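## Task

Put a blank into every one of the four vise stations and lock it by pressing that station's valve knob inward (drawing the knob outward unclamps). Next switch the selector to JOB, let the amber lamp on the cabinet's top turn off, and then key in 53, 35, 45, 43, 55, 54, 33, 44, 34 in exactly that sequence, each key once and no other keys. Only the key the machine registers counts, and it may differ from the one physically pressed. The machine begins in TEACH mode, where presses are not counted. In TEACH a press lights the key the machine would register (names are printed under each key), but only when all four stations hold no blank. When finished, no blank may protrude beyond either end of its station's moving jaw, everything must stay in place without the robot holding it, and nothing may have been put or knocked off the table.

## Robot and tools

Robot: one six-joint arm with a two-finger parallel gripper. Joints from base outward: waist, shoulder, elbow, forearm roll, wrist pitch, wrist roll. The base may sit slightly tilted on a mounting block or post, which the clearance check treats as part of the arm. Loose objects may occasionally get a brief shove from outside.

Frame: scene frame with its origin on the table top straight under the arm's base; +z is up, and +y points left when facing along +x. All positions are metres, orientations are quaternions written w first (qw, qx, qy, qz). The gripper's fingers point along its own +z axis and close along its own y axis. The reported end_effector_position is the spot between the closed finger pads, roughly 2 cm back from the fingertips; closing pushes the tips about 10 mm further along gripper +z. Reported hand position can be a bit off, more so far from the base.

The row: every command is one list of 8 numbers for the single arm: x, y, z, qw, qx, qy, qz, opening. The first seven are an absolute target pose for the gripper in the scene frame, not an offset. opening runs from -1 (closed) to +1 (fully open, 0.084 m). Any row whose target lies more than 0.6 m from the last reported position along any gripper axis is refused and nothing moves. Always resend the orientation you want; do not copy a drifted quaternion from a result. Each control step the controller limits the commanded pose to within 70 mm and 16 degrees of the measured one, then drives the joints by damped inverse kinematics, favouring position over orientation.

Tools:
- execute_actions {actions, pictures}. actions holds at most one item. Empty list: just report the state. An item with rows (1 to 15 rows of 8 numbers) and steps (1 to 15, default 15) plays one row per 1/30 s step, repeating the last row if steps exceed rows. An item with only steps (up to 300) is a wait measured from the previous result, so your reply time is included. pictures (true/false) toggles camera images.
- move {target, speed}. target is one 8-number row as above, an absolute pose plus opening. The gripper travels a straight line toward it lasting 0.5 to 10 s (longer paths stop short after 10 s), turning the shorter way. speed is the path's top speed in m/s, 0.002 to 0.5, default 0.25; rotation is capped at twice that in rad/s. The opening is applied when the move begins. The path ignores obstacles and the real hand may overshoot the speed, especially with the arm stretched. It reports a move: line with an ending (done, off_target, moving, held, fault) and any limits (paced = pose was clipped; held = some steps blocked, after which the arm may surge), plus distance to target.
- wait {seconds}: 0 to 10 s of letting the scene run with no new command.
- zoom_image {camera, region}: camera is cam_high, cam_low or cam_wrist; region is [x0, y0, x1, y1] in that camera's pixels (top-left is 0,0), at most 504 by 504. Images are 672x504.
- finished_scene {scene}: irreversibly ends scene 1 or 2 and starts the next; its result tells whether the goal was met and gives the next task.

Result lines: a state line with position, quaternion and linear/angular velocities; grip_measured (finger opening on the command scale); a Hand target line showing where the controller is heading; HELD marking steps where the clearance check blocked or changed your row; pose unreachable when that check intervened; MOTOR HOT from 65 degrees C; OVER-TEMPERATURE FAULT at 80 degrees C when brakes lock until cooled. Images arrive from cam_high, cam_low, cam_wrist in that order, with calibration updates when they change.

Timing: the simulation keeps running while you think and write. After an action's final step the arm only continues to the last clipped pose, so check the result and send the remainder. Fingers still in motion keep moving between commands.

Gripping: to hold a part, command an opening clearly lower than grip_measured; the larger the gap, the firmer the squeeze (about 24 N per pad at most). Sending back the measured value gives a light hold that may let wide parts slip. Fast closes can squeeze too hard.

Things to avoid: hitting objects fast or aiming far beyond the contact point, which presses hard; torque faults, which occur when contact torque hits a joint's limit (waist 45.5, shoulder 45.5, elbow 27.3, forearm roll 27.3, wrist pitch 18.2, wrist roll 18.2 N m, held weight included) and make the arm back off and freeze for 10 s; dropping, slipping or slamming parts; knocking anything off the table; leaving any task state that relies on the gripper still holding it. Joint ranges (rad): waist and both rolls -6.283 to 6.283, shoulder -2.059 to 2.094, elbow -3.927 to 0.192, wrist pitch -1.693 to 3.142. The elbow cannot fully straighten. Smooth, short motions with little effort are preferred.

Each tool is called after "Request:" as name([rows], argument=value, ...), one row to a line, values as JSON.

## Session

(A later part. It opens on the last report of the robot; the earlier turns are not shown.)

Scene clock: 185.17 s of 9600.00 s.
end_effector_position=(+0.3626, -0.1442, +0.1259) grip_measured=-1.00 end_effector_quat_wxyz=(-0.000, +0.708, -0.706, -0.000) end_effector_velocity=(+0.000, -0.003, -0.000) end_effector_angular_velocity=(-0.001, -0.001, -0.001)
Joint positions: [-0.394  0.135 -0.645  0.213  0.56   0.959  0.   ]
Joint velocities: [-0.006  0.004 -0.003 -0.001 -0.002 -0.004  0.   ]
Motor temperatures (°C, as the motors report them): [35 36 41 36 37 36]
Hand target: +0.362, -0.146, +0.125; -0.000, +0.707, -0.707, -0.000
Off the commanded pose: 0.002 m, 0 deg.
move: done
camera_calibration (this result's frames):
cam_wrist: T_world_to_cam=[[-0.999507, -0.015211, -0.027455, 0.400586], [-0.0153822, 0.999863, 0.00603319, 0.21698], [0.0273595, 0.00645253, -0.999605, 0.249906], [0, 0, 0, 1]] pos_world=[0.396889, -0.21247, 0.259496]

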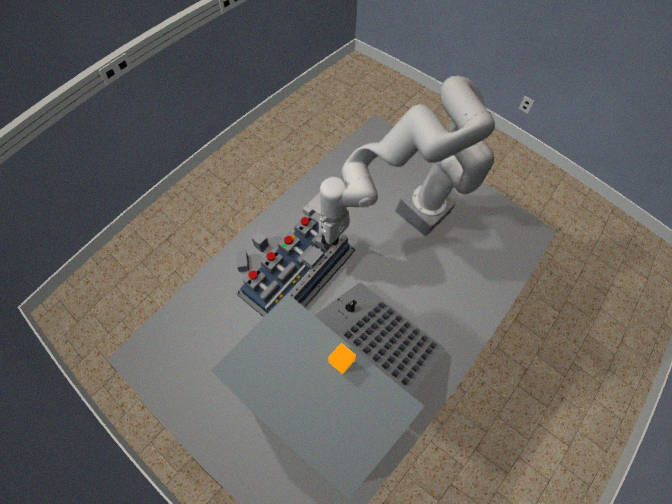

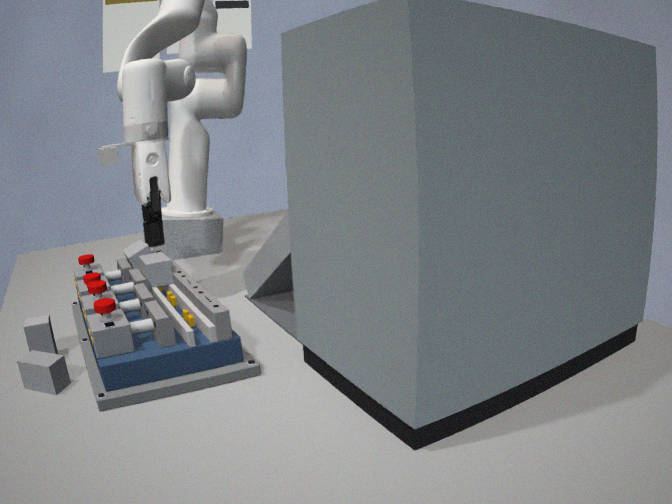

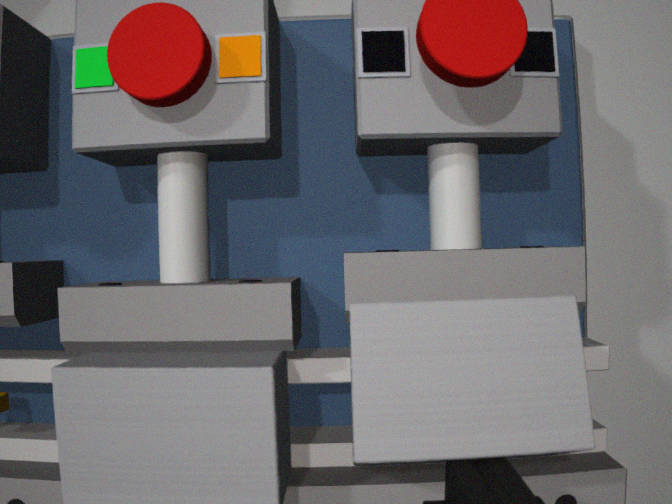

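Request:
move(target=[0.362,-0.10,0.19,0,0.707,-0.707,0,0.7], speed=0.08)

Request:
zoom_image(camera="cam_low", region=[80, 200, 230, 330])

Scene clock: 187.83 s of 9600.00 s.
end_effector_position=(+0.3621, -0.1002, +0.1895) grip_measured=+0.70 end_effector_quat_wxyz=(+0.000, +0.707, -0.707, -0.000) end_effector_velocity=(+0.000, +0.001, +0.003) end_effector_angular_velocity=(-0.001, -0.001, -0.000)
Joint positions: [-0.32  -0.095 -0.622  0.167  0.755  1.095  0.073]
Joint velocities: [ 0.003 -0.008 -0.001 -0.002  0.007  0.005 -0.   ]
Motor temperatures (°C, as the motors report them): [35 36 41 36 37 36]
Hand target: +0.362, -0.100, +0.190; -0.000, +0.707, -0.707, -0.000
Off the commanded pose: 0.001 m, 0 deg.
move: done
camera_calibration (this result's frames):
cam_wrist: T_world_to_cam=[[-0.999561, -0.0126418, -0.0268017, 0.402739], [-0.0127856, 0.999905, 0.00520137, 0.171878], [0.0267333, 0.00554176, -0.999627, 0.313311], [0, 0, 0, 1]] pos_world=[0.396384, -0.168506, 0.323094]

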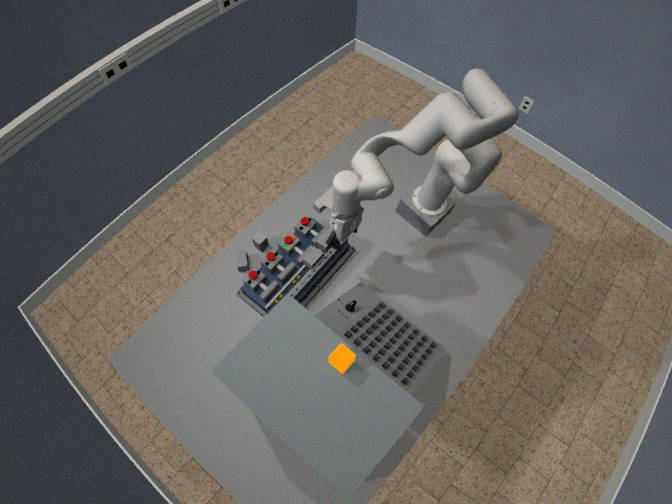

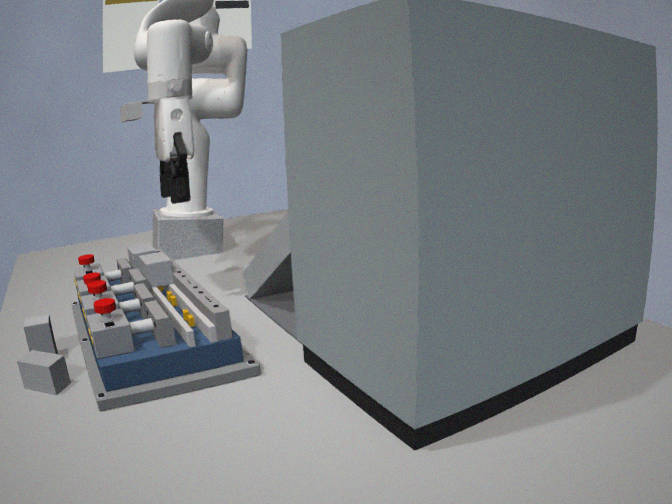

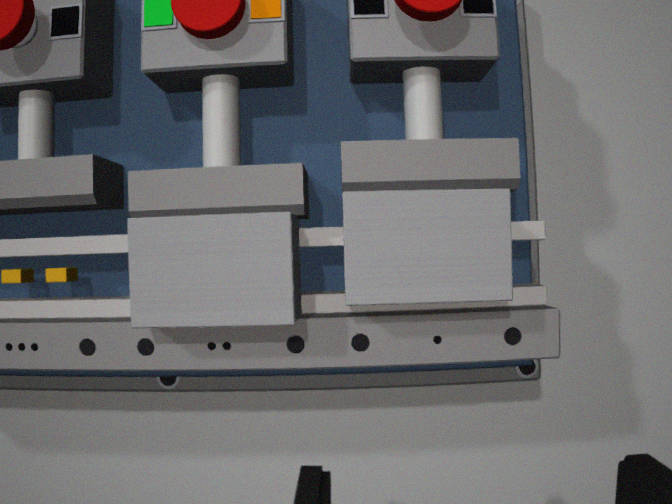

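Region (80, 200, 230, 330) of cam_low's 672x504 image, scaled by 3.360, with more detail than that image has; it fills the top 437 rows of this view, and the rest is white.

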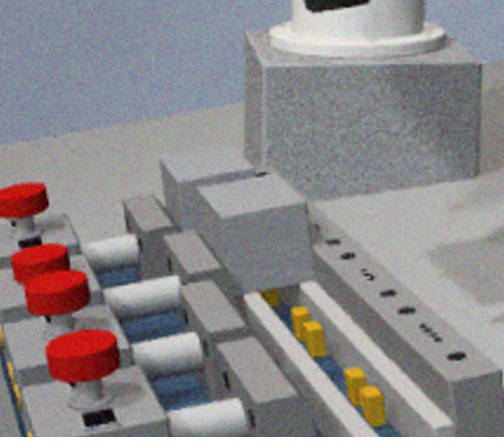

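Request:
move(target=[0.3645,-0.165,0.15,0,0.707,-0.707,0,0.75], speed=0.1)

Request:
move(target=[0.3645,-0.165,0.117,0,0.707,-0.707,0,0.75], speed=0.03)

Request:
execute_actions([
  {"rows":[[0.3635,-0.165,0.117,0,0.707,-0.707,0,0.6],[0.3635,-0.165,0.117,0,0.707,-0.707,0,0.5],[0.3635,-0.165,0.117,0,0.707,-0.707,0,0.4],[0.3635,-0.165,0.117,0,0.707,-0.707,0,0.3],[0.3635,-0.165,0.117,0,0.707,-0.707,0,0.2],[0.3635,-0.165,0.117,0,0.707,-0.707,0,0.2],[0.3635,-0.165,0.117,0,0.707,-0.707,0,0.2],[0.3635,-0.165,0.117,0,0.707,-0.707,0,0.2],[0.3635,-0.165,0.117,0,0.707,-0.707,0,0.2],[0.3635,-0.165,0.117,0,0.707,-0.707,0,0.2],[0.3635,-0.165,0.117,0,0.707,-0.707,0,0.4],[0.3635,-0.165,0.117,0,0.707,-0.707,0,0.5],[0.3635,-0.165,0.117,0,0.707,-0.707,0,0.7]],"steps":15},
])

Request:
move(target=[0.3635,-0.165,0.17,0,0.707,-0.707,0,0.7], speed=0.1)

Request:
move(target=[0.3645,-0.265,0.16,0,0.707,-0.707,0,-1], speed=0.12)

Scene clock: 195.10 s of 9600.00 s.
end_effector_position=(+0.3643, -0.1646, +0.1503) grip_measured=+0.75 end_effector_quat_wxyz=(-0.000, +0.707, -0.707, +0.000) end_effector_velocity=(-0.000, -0.002, -0.002) end_effector_angular_velocity=(+0.002, +0.002, -0.000)
Joint positions: [-0.449  0.104 -0.694  0.183  0.642  0.94   0.075]
Joint velocities: [-0.004  0.008 -0.003  0.001 -0.002 -0.005 -0.   ]
Motor temperatures (°C, as the motors report them): [35 36 41 36 37 36]
Hand target: +0.364, -0.165, +0.150; -0.000, +0.707, -0.707, +0.000
Off the commanded pose: 0.001 m, 0 deg.
After step 90, 3.03 s passed at rest.
move: done
camera_calibration (this result's frames):
cam_wrist: T_world_to_cam=[[-0.999537, -0.0126874, -0.0276649, 0.40317], [-0.0128211, 0.999907, 0.00466065, 0.236588], [0.0276032, 0.00501319, -0.999606, 0.274062], [0, 0, 0, 1]] pos_world=[0.398452, -0.232825, 0.284006]

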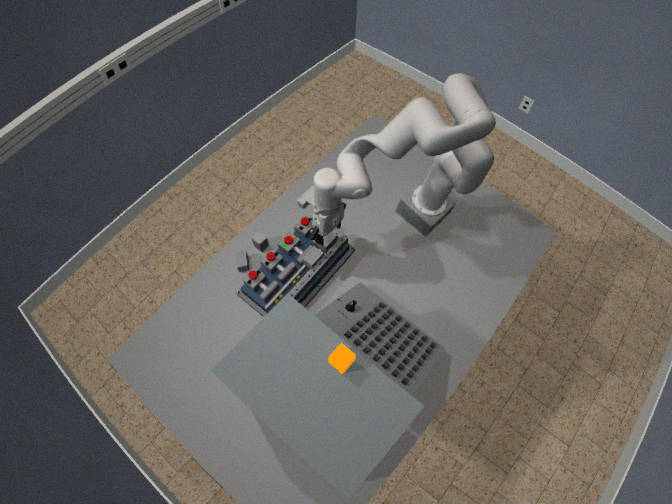

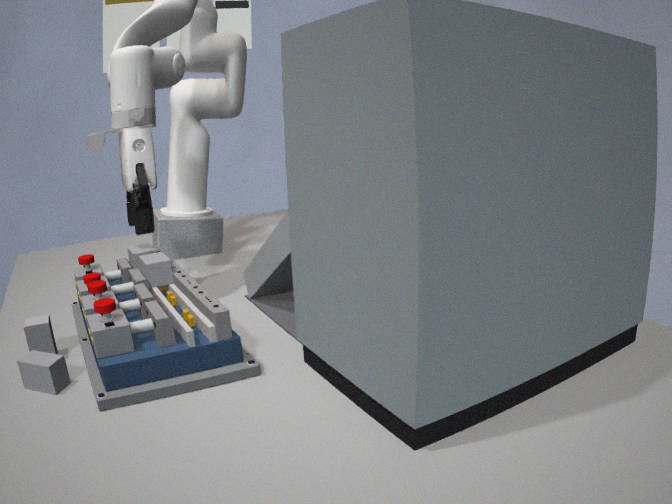

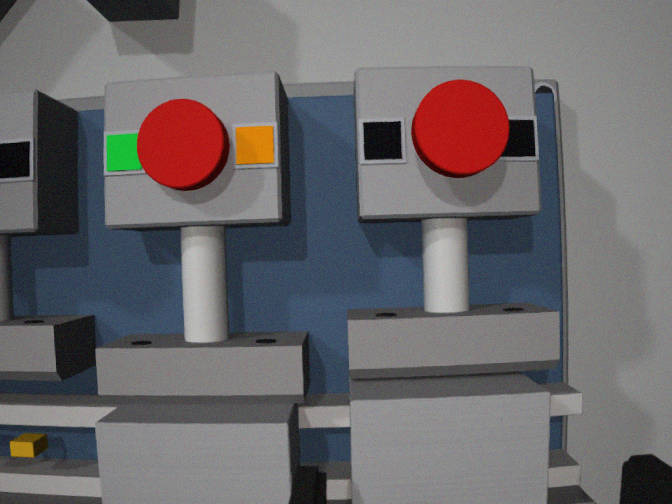

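Scene clock: 196.53 s of 9600.00 s.
end_effector_position=(+0.3645, -0.1650, +0.1174) grip_measured=+0.75 end_effector_quat_wxyz=(+0.000, +0.707, -0.707, +0.000) end_effector_velocity=(+0.001, -0.000, -0.001) end_effector_angular_velocity=(-0.001, -0.002, -0.000)
Joint positions: [-0.434  0.194 -0.684  0.213  0.543  0.919  0.075]
Joint velocities: [ 0.001  0.005 -0.001  0.002 -0.006 -0.002  0.   ]
Motor temperatures (°C, as the motors report them): [35 36 41 36 37 36]
Hand target: +0.364, -0.165, +0.117; +0.000, +0.707, -0.707, +0.000
Off the commanded pose: 0.000 m, 0 deg.
move: done
camera_calibration (this result's frames):
cam_wrist: T_world_to_cam=[[-0.999547, -0.0125452, -0.027355, 0.402376], [-0.012673, 0.99991, 0.00450482, 0.237117], [0.027296, 0.00484945, -0.999616, 0.241204], [0, 0, 0, 1]] pos_world=[0.398615, -0.233218, 0.25105]

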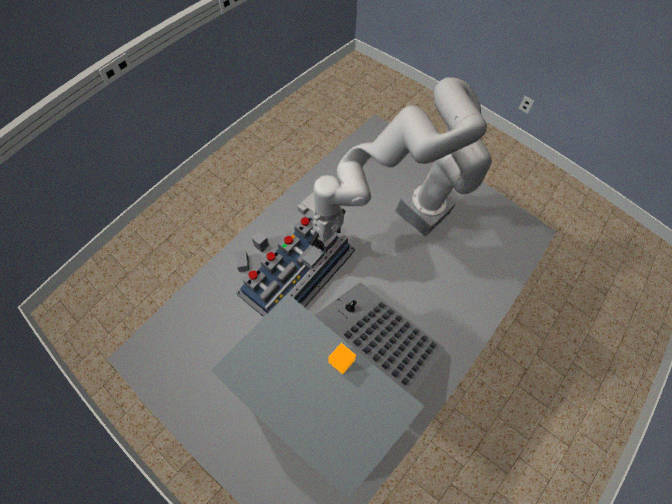

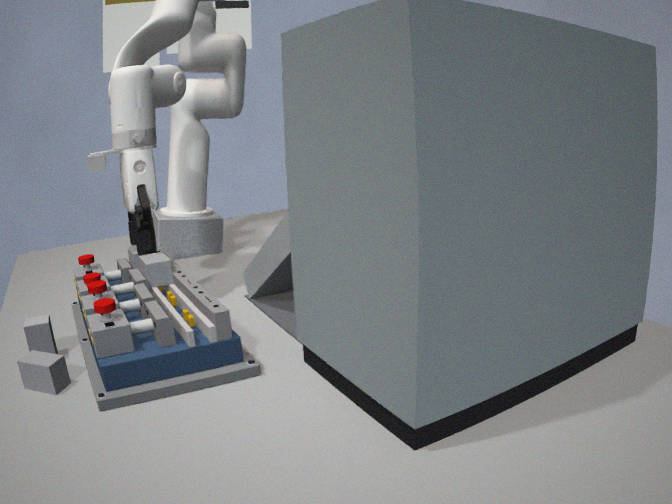

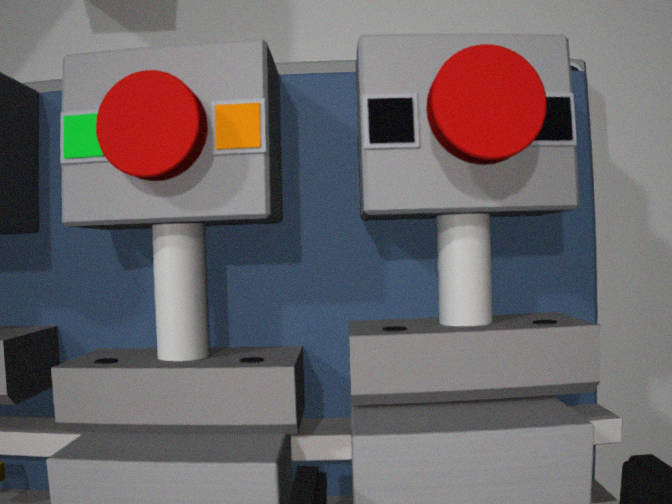

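Scene clock: 197.03 s of 9600.00 s.
end_effector_position=(+0.3630, -0.1648, +0.1166) grip_measured=+0.69 end_effector_quat_wxyz=(+0.000, +0.707, -0.707, -0.001) end_effector_velocity=(-0.001, +0.000, -0.001) end_effector_angular_velocity=(+0.002, +0.003, -0.001)
Joint positions: [-0.435  0.193 -0.68   0.214  0.542  0.917  0.072]
Joint velocities: [-0.     0.001  0.002  0.     0.001 -0.     0.01 ]
Motor temperatures (°C, as the motors report them): [35 36 41 36 37 36]
Hand target: +0.363, -0.165, +0.117; +0.000, +0.707, -0.707, +0.000
Off the commanded pose: 0.001 m, 0 deg.
Steps of this call (steps 1 to 15: all 15 steps of this action). Readings (end_effector_position):
1: (+0.3645, -0.1650, +0.1173)
2: (+0.3644, -0.1651, +0.1173)
4: (+0.3640, -0.1651, +0.1172)
8: (+0.3640, -0.1651, +0.1174)
15: the state above
camera_calibration (this result's frames):
cam_wrist: T_world_to_cam=[[-0.999581, -0.0124401, -0.0261202, 0.400807], [-0.0125861, 0.999906, 0.00543537, 0.236735], [0.0260502, 0.00576185, -0.999644, 0.241113], [0, 0, 0, 1]] pos_world=[0.397337, -0.233116, 0.25021]

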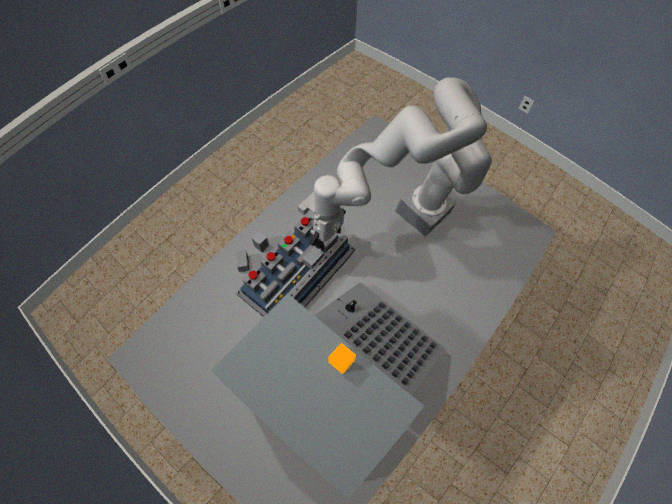

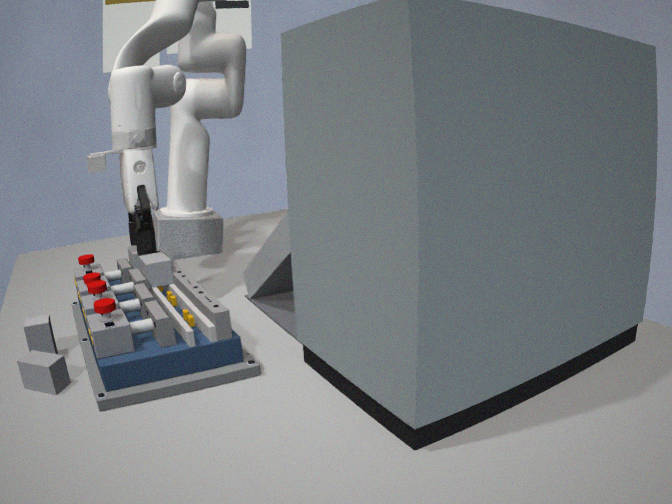

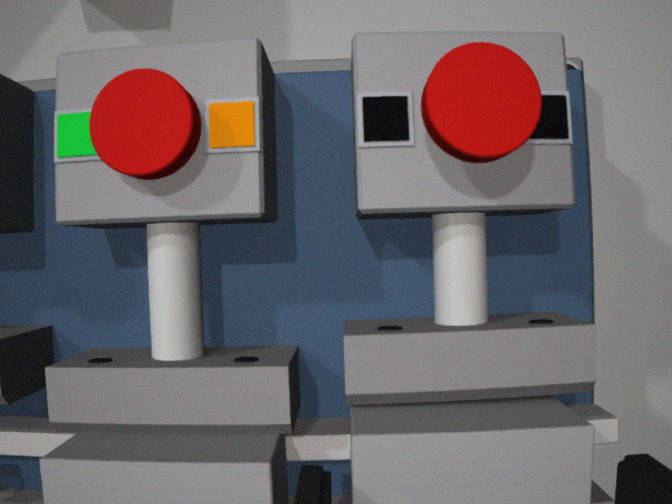

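Scene clock: 198.23 s of 9600.00 s.
end_effector_position=(+0.3635, -0.1649, +0.1693) grip_measured=+0.70 end_effector_quat_wxyz=(-0.000, +0.707, -0.707, -0.000) end_effector_velocity=(+0.000, +0.000, +0.004) end_effector_angular_velocity=(+0.001, +0.000, +0.000)
Joint positions: [-0.459  0.057 -0.705  0.17   0.701  0.948  0.073]
Joint velocities: [-0.001 -0.008 -0.004 -0.002  0.013  0.001  0.   ]
Motor temperatures (°C, as the motors report them): [35 36 41 36 37 36]
Hand target: +0.364, -0.165, +0.170; -0.000, +0.707, -0.707, -0.000
Off the commanded pose: 0.001 m, 0 deg.
move: done
camera_calibration (this result's frames):
cam_wrist: T_world_to_cam=[[-0.99956, -0.0126608, -0.0268066, 0.402701], [-0.0128113, 0.999903, 0.00544748, 0.236631], [0.026735, 0.00578851, -0.999626, 0.293504], [0, 0, 0, 1]] pos_world=[0.397709, -0.233209, 0.3029]

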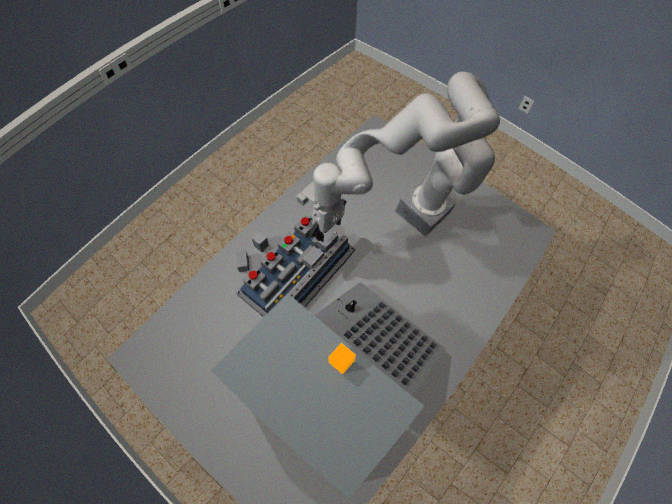

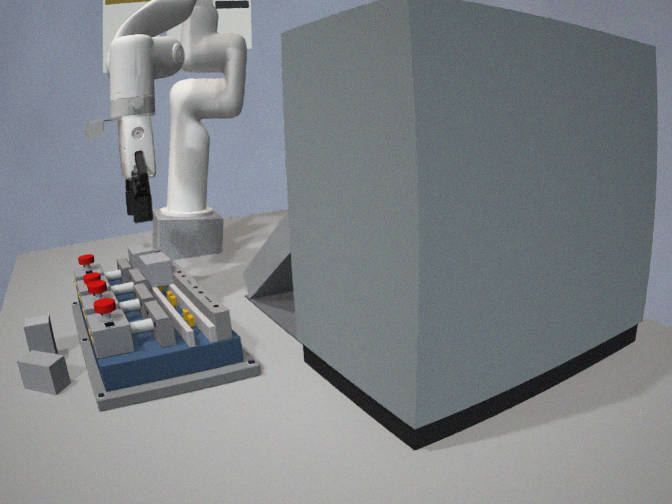

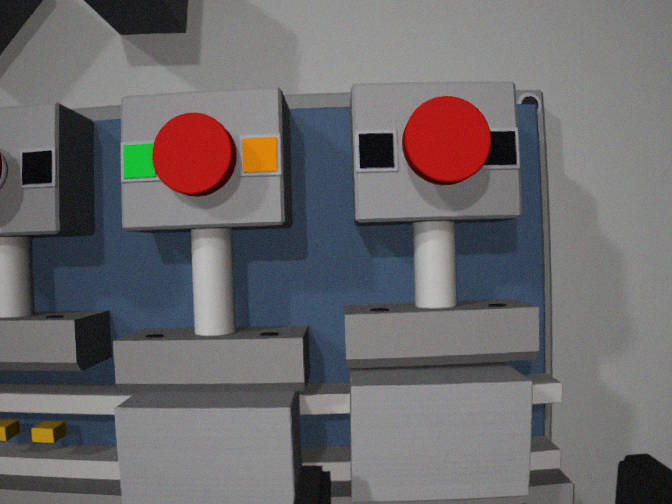

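Scene clock: 199.57 s of 9600.00 s.
end_effector_position=(+0.3644, -0.2645, +0.1600) grip_measured=-1.00 end_effector_quat_wxyz=(-0.000, +0.707, -0.707, +0.000) end_effector_velocity=(+0.000, -0.002, -0.000) end_effector_angular_velocity=(+0.001, +0.001, -0.000)
Joint positions: [-0.646  0.263 -0.913  0.15   0.72   0.777  0.   ]
Joint velocities: [-0.004  0.006 -0.007 -0.     0.002 -0.003  0.   ]
Motor temperatures (°C, as the motors report them): [35 36 41 36 37 36]
Hand target: +0.364, -0.265, +0.160; -0.000, +0.707, -0.707, +0.000
Off the commanded pose: 0.001 m, 0 deg.
move: done
camera_calibration (this result's frames):
cam_wrist: T_world_to_cam=[[-0.999534, -0.0128519, -0.0276736, 0.402173], [-0.0129953, 0.999903, 0.00500883, 0.336427], [0.0276066, 0.00536612, -0.999604, 0.284348], [0, 0, 0, 1]] pos_world=[0.398508, -0.332751, 0.29368]

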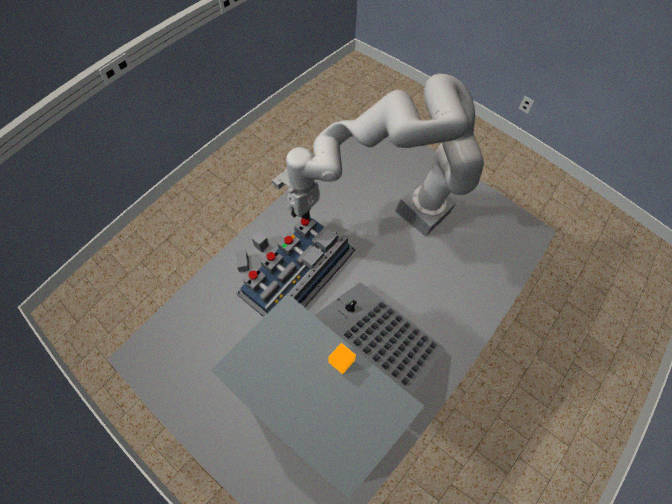

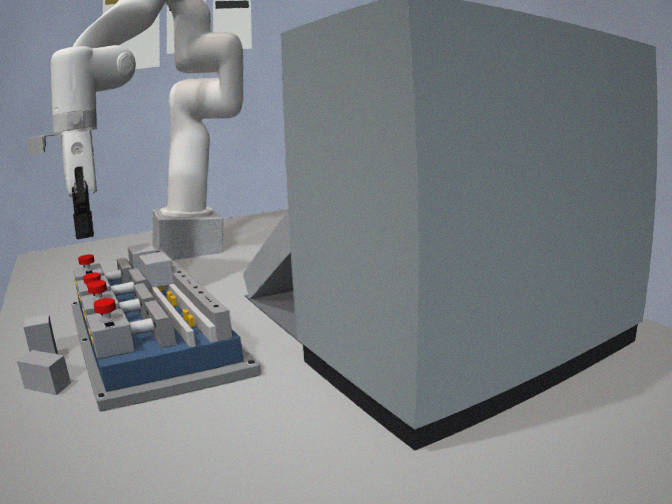

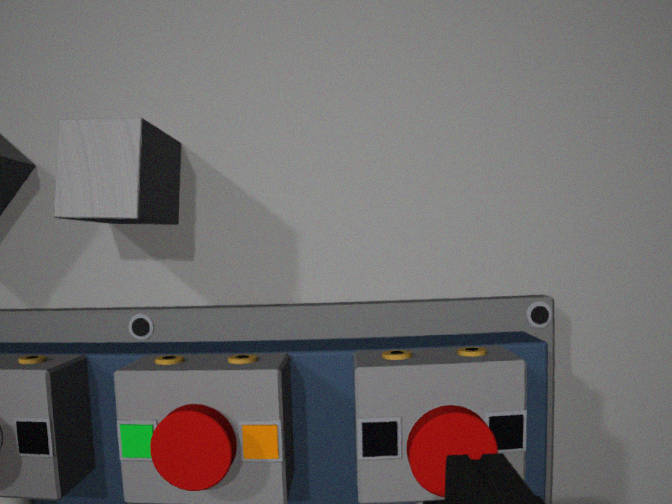

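Request:
move(target=[0.3625,-0.165,0.15,0,0.707,-0.707,0,0.72], speed=0.12)

Request:
move(target=[0.3625,-0.165,0.117,0,0.707,-0.707,0,0.72], speed=0.03)

Request:
move(target=[0.3615,-0.165,0.117,0,0.707,-0.707,0,0.25], speed=0.005)

Request:
move(target=[0.3615,-0.165,0.117,0,0.707,-0.707,0,0.7], speed=0.005)

Request:
move(target=[0.3635,-0.165,0.17,0,0.707,-0.707,0,0.7], speed=0.1)

Scene clock: 203.10 s of 9600.00 s.
end_effector_position=(+0.3626, -0.1655, +0.1501) grip_measured=+0.72 end_effector_quat_wxyz=(+0.000, +0.707, -0.707, -0.000) end_effector_velocity=(+0.000, +0.002, -0.000) end_effector_angular_velocity=(-0.001, -0.001, +0.000)
Joint positions: [-0.453  0.102 -0.69   0.182  0.641  0.938  0.073]
Joint velocities: [ 0.005 -0.004  0.005 -0.    -0.003  0.005 -0.   ]
Motor temperatures (°C, as the motors report them): [35 36 41 36 37 36]
Hand target: +0.363, -0.165, +0.150; +0.000, +0.707, -0.707, -0.000
Off the commanded pose: 0.001 m, 0 deg.
move: done
camera_calibration (this result's frames):
cam_wrist: T_world_to_cam=[[-0.999562, -0.0123114, -0.0269035, 0.401365], [-0.012436, 0.999913, 0.00446938, 0.237318], [0.0268461, 0.004802, -0.999628, 0.274175], [0, 0, 0, 1]] pos_world=[0.39678, -0.233672, 0.28381]

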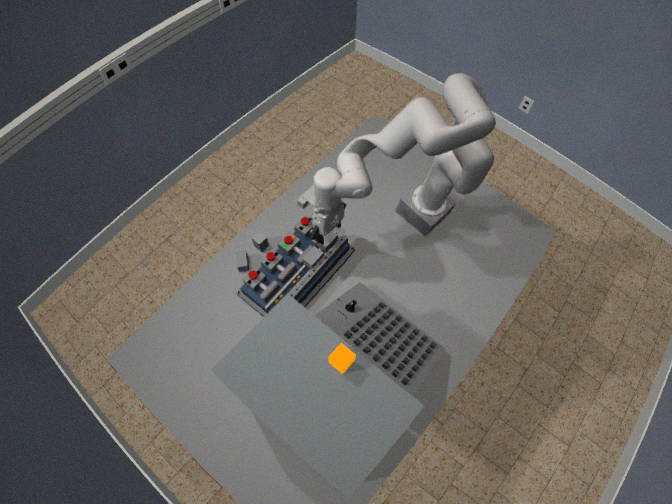

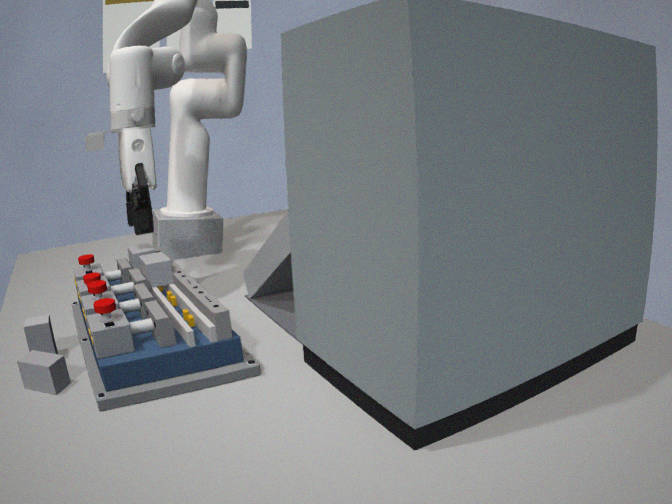

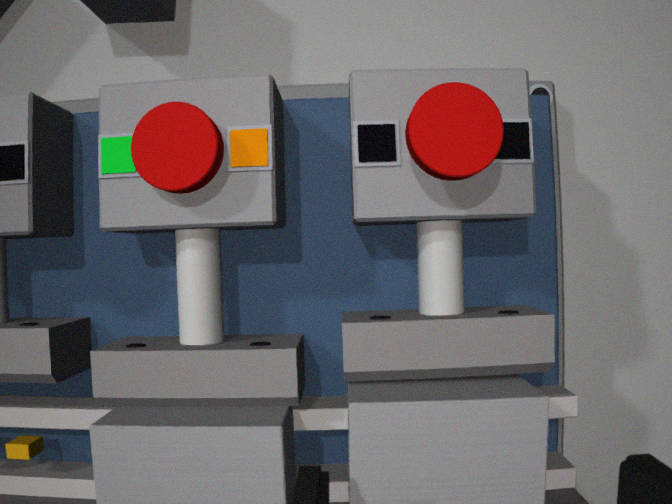

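Scene clock: 204.53 s of 9600.00 s.
end_effector_position=(+0.3625, -0.1650, +0.1173) grip_measured=+0.72 end_effector_quat_wxyz=(+0.000, +0.707, -0.707, +0.000) end_effector_velocity=(+0.000, +0.000, -0.002) end_effector_angular_velocity=(+0.000, -0.000, +0.001)
Joint positions: [-0.437  0.189 -0.677  0.214  0.541  0.917  0.073]
Joint velocities: [ 0.001  0.005 -0.     0.003 -0.005 -0.002 -0.   ]
Motor temperatures (°C, as the motors report them): [35 36 41 36 37 36]
Hand target: +0.362, -0.165, +0.117; +0.000, +0.707, -0.707, +0.000
Off the commanded pose: 0.000 m, 0 deg.
move: done
camera_calibration (this result's frames):
cam_wrist: T_world_to_cam=[[-0.999547, -0.012541, -0.0273439, 0.400379], [-0.0126687, 0.99991, 0.0045005, 0.237098], [0.027285, 0.00484488, -0.999616, 0.241261], [0, 0, 0, 1]] pos_world=[0.396619, -0.233225, 0.25105]

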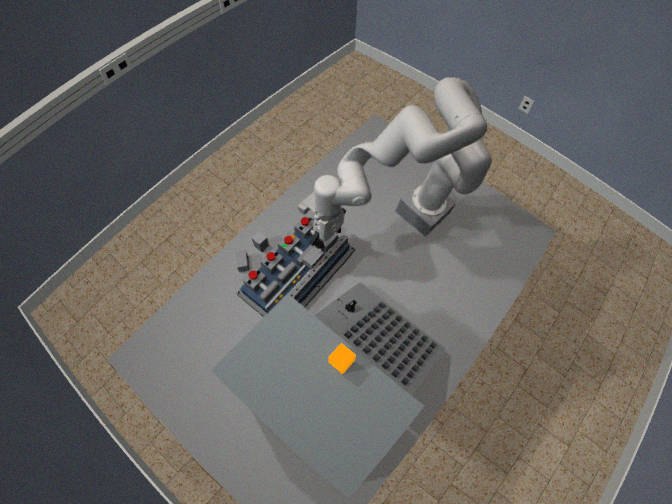

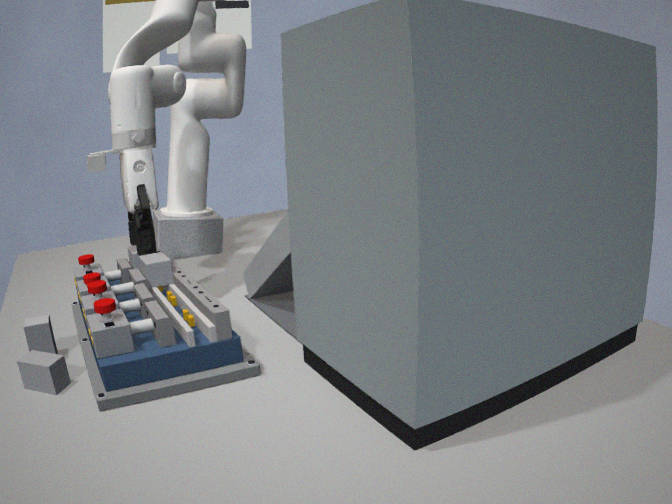

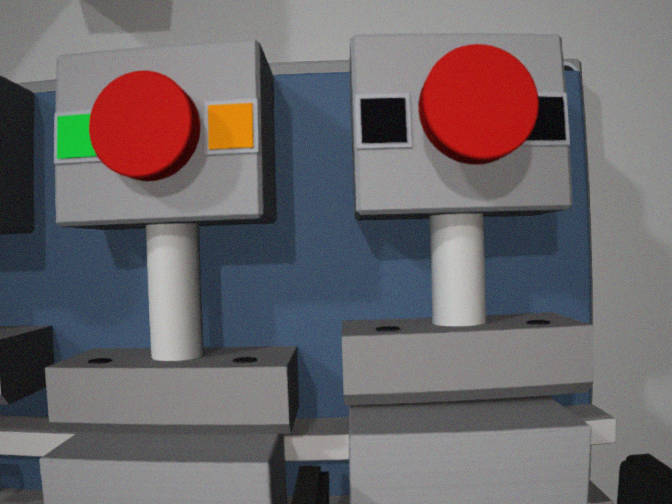

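Scene clock: 205.23 s of 9600.00 s.
end_effector_position=(+0.3620, -0.1652, +0.1174) grip_measured=+0.37 end_effector_quat_wxyz=(-0.000, +0.707, -0.707, +0.001) end_effector_velocity=(-0.001, +0.000, -0.000) end_effector_angular_velocity=(+0.001, +0.001, +0.001)
Joint positions: [-0.437  0.188 -0.675  0.215  0.539  0.915  0.06 ]
Joint velocities: [-0.    -0.     0.001  0.     0.    -0.001  0.   ]
Motor temperatures (°C, as the motors report them): [35 36 41 36 37 36]
Hand target: +0.361, -0.165, +0.117; +0.000, +0.707, -0.707, -0.000
Off the commanded pose: 0.001 m, 0 deg.
move: done
camera_calibration (this result's frames):
cam_wrist: T_world_to_cam=[[-0.999516, -0.0127341, -0.0283667, 0.399968], [-0.0128576, 0.999909, 0.00417664, 0.237334], [0.0283109, 0.00453935, -0.999589, 0.2409], [0, 0, 0, 1]] pos_world=[0.396006, -0.233313, 0.251155]

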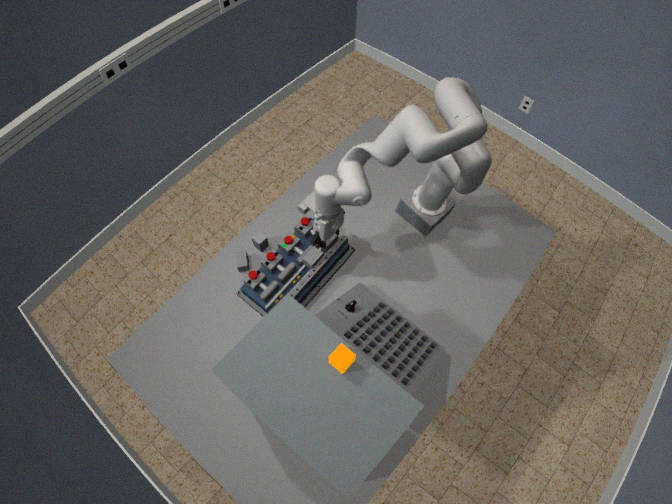

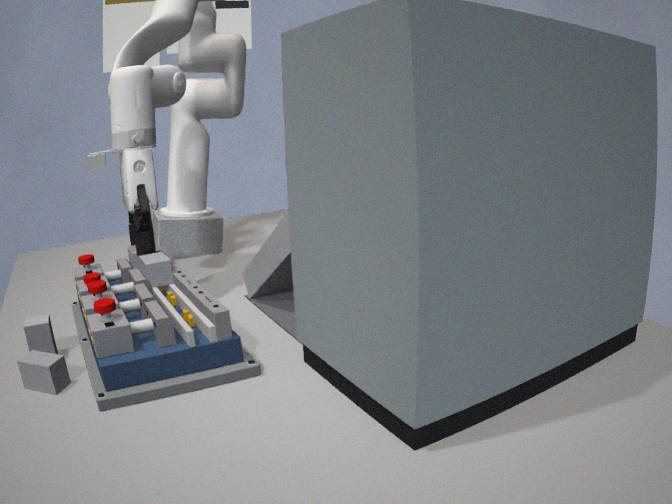

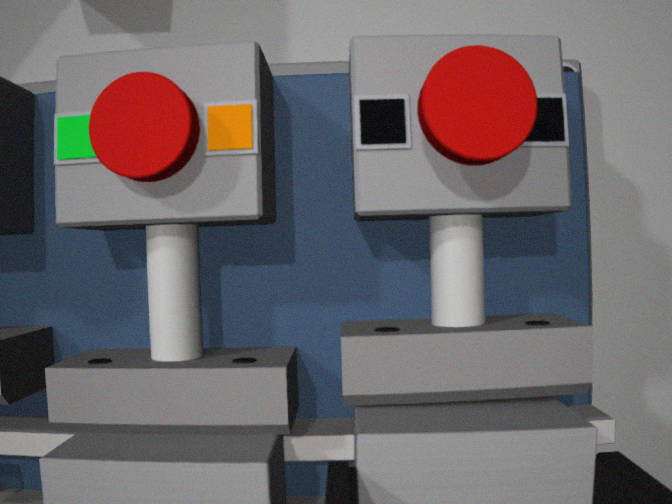

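Scene clock: 205.93 s of 9600.00 s.
end_effector_position=(+0.3615, -0.1650, +0.1170) grip_measured=+0.70 end_effector_quat_wxyz=(+0.000, +0.707, -0.707, -0.000) end_effector_velocity=(-0.000, +0.000, -0.000) end_effector_angular_velocity=(+0.000, +0.001, +0.000)
Joint positions: [-0.437  0.188 -0.674  0.215  0.54   0.915  0.073]
Joint velocities: [ 0.    -0.     0.    -0.     0.001 -0.    -0.   ]
Motor temperatures (°C, as the motors report them): [35 36 41 36 37 36]
Hand target: +0.361, -0.165, +0.117; +0.000, +0.707, -0.707, +0.000
Off the commanded pose: 0.000 m, 0 deg.
move: done
camera_calibration (this result's frames):
cam_wrist: T_world_to_cam=[[-0.99955, -0.0125937, -0.0272255, 0.399371], [-0.0127296, 0.999907, 0.00482685, 0.23702], [0.0271622, 0.00517125, -0.999618, 0.241026], [0, 0, 0, 1]] pos_world=[0.395662, -0.233215, 0.250663]

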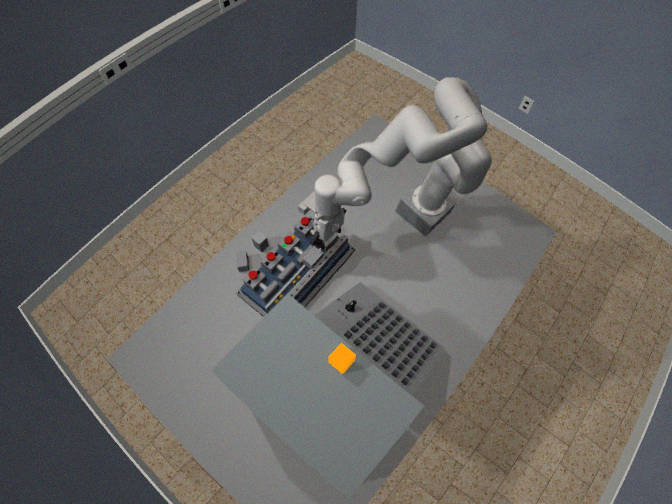

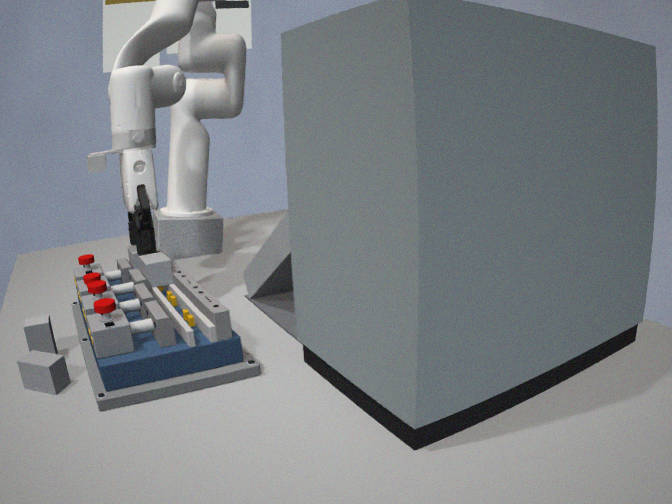

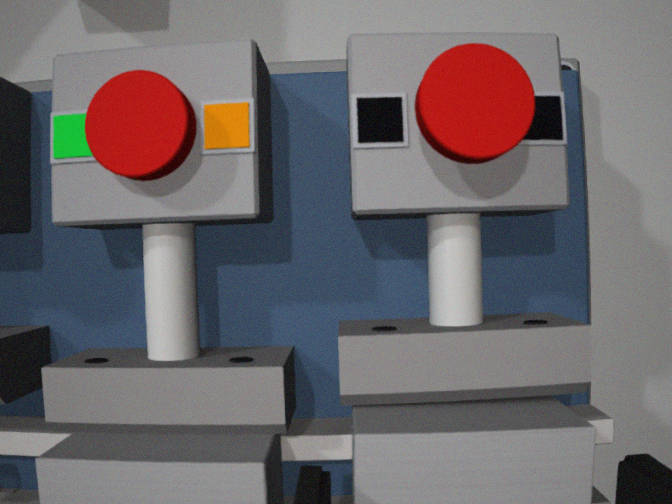

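Scene clock: 206.90 s of 9600.00 s.
end_effector_position=(+0.3635, -0.1649, +0.1693) grip_measured=+0.70 end_effector_quat_wxyz=(-0.000, +0.707, -0.707, -0.000) end_effector_velocity=(+0.001, -0.000, +0.004) end_effector_angular_velocity=(-0.001, -0.001, +0.000)
Joint positions: [-0.459  0.057 -0.705  0.17   0.701  0.948  0.073]
Joint velocities: [-0.001 -0.008 -0.004 -0.002  0.011  0.001  0.   ]
Motor temperatures (°C, as the motors report them): [35 36 41 36 37 36]
Hand target: +0.364, -0.165, +0.170; -0.000, +0.707, -0.707, -0.000
Off the commanded pose: 0.001 m, 0 deg.
move: done
camera_calibration (this result's frames):
cam_wrist: T_world_to_cam=[[-0.999561, -0.0126583, -0.0268031, 0.402684], [-0.0128086, 0.999903, 0.0054448, 0.236635], [0.0267316, 0.00578572, -0.999626, 0.293505], [0, 0, 0, 1]] pos_world=[0.397693, -0.233213, 0.3029]

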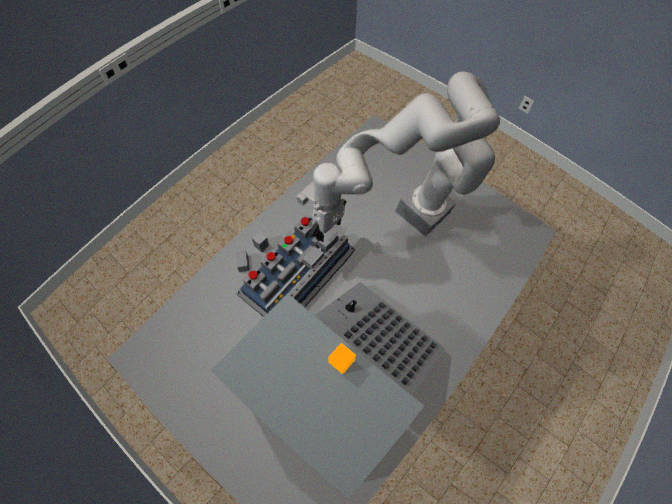

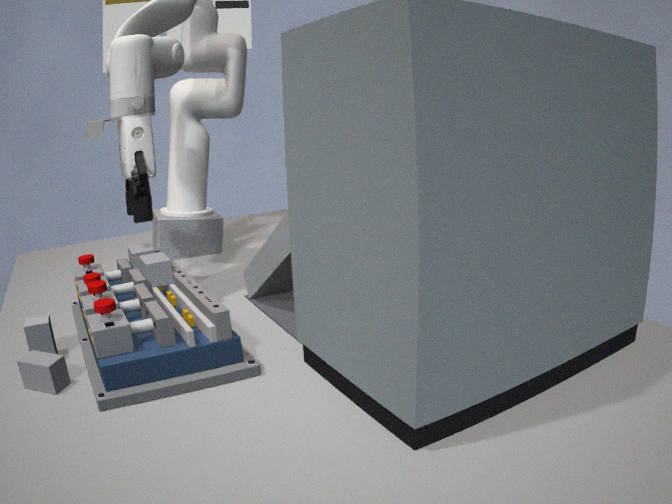

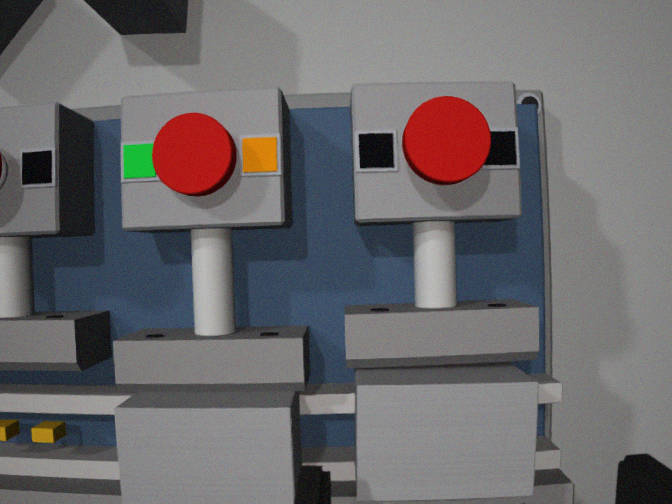

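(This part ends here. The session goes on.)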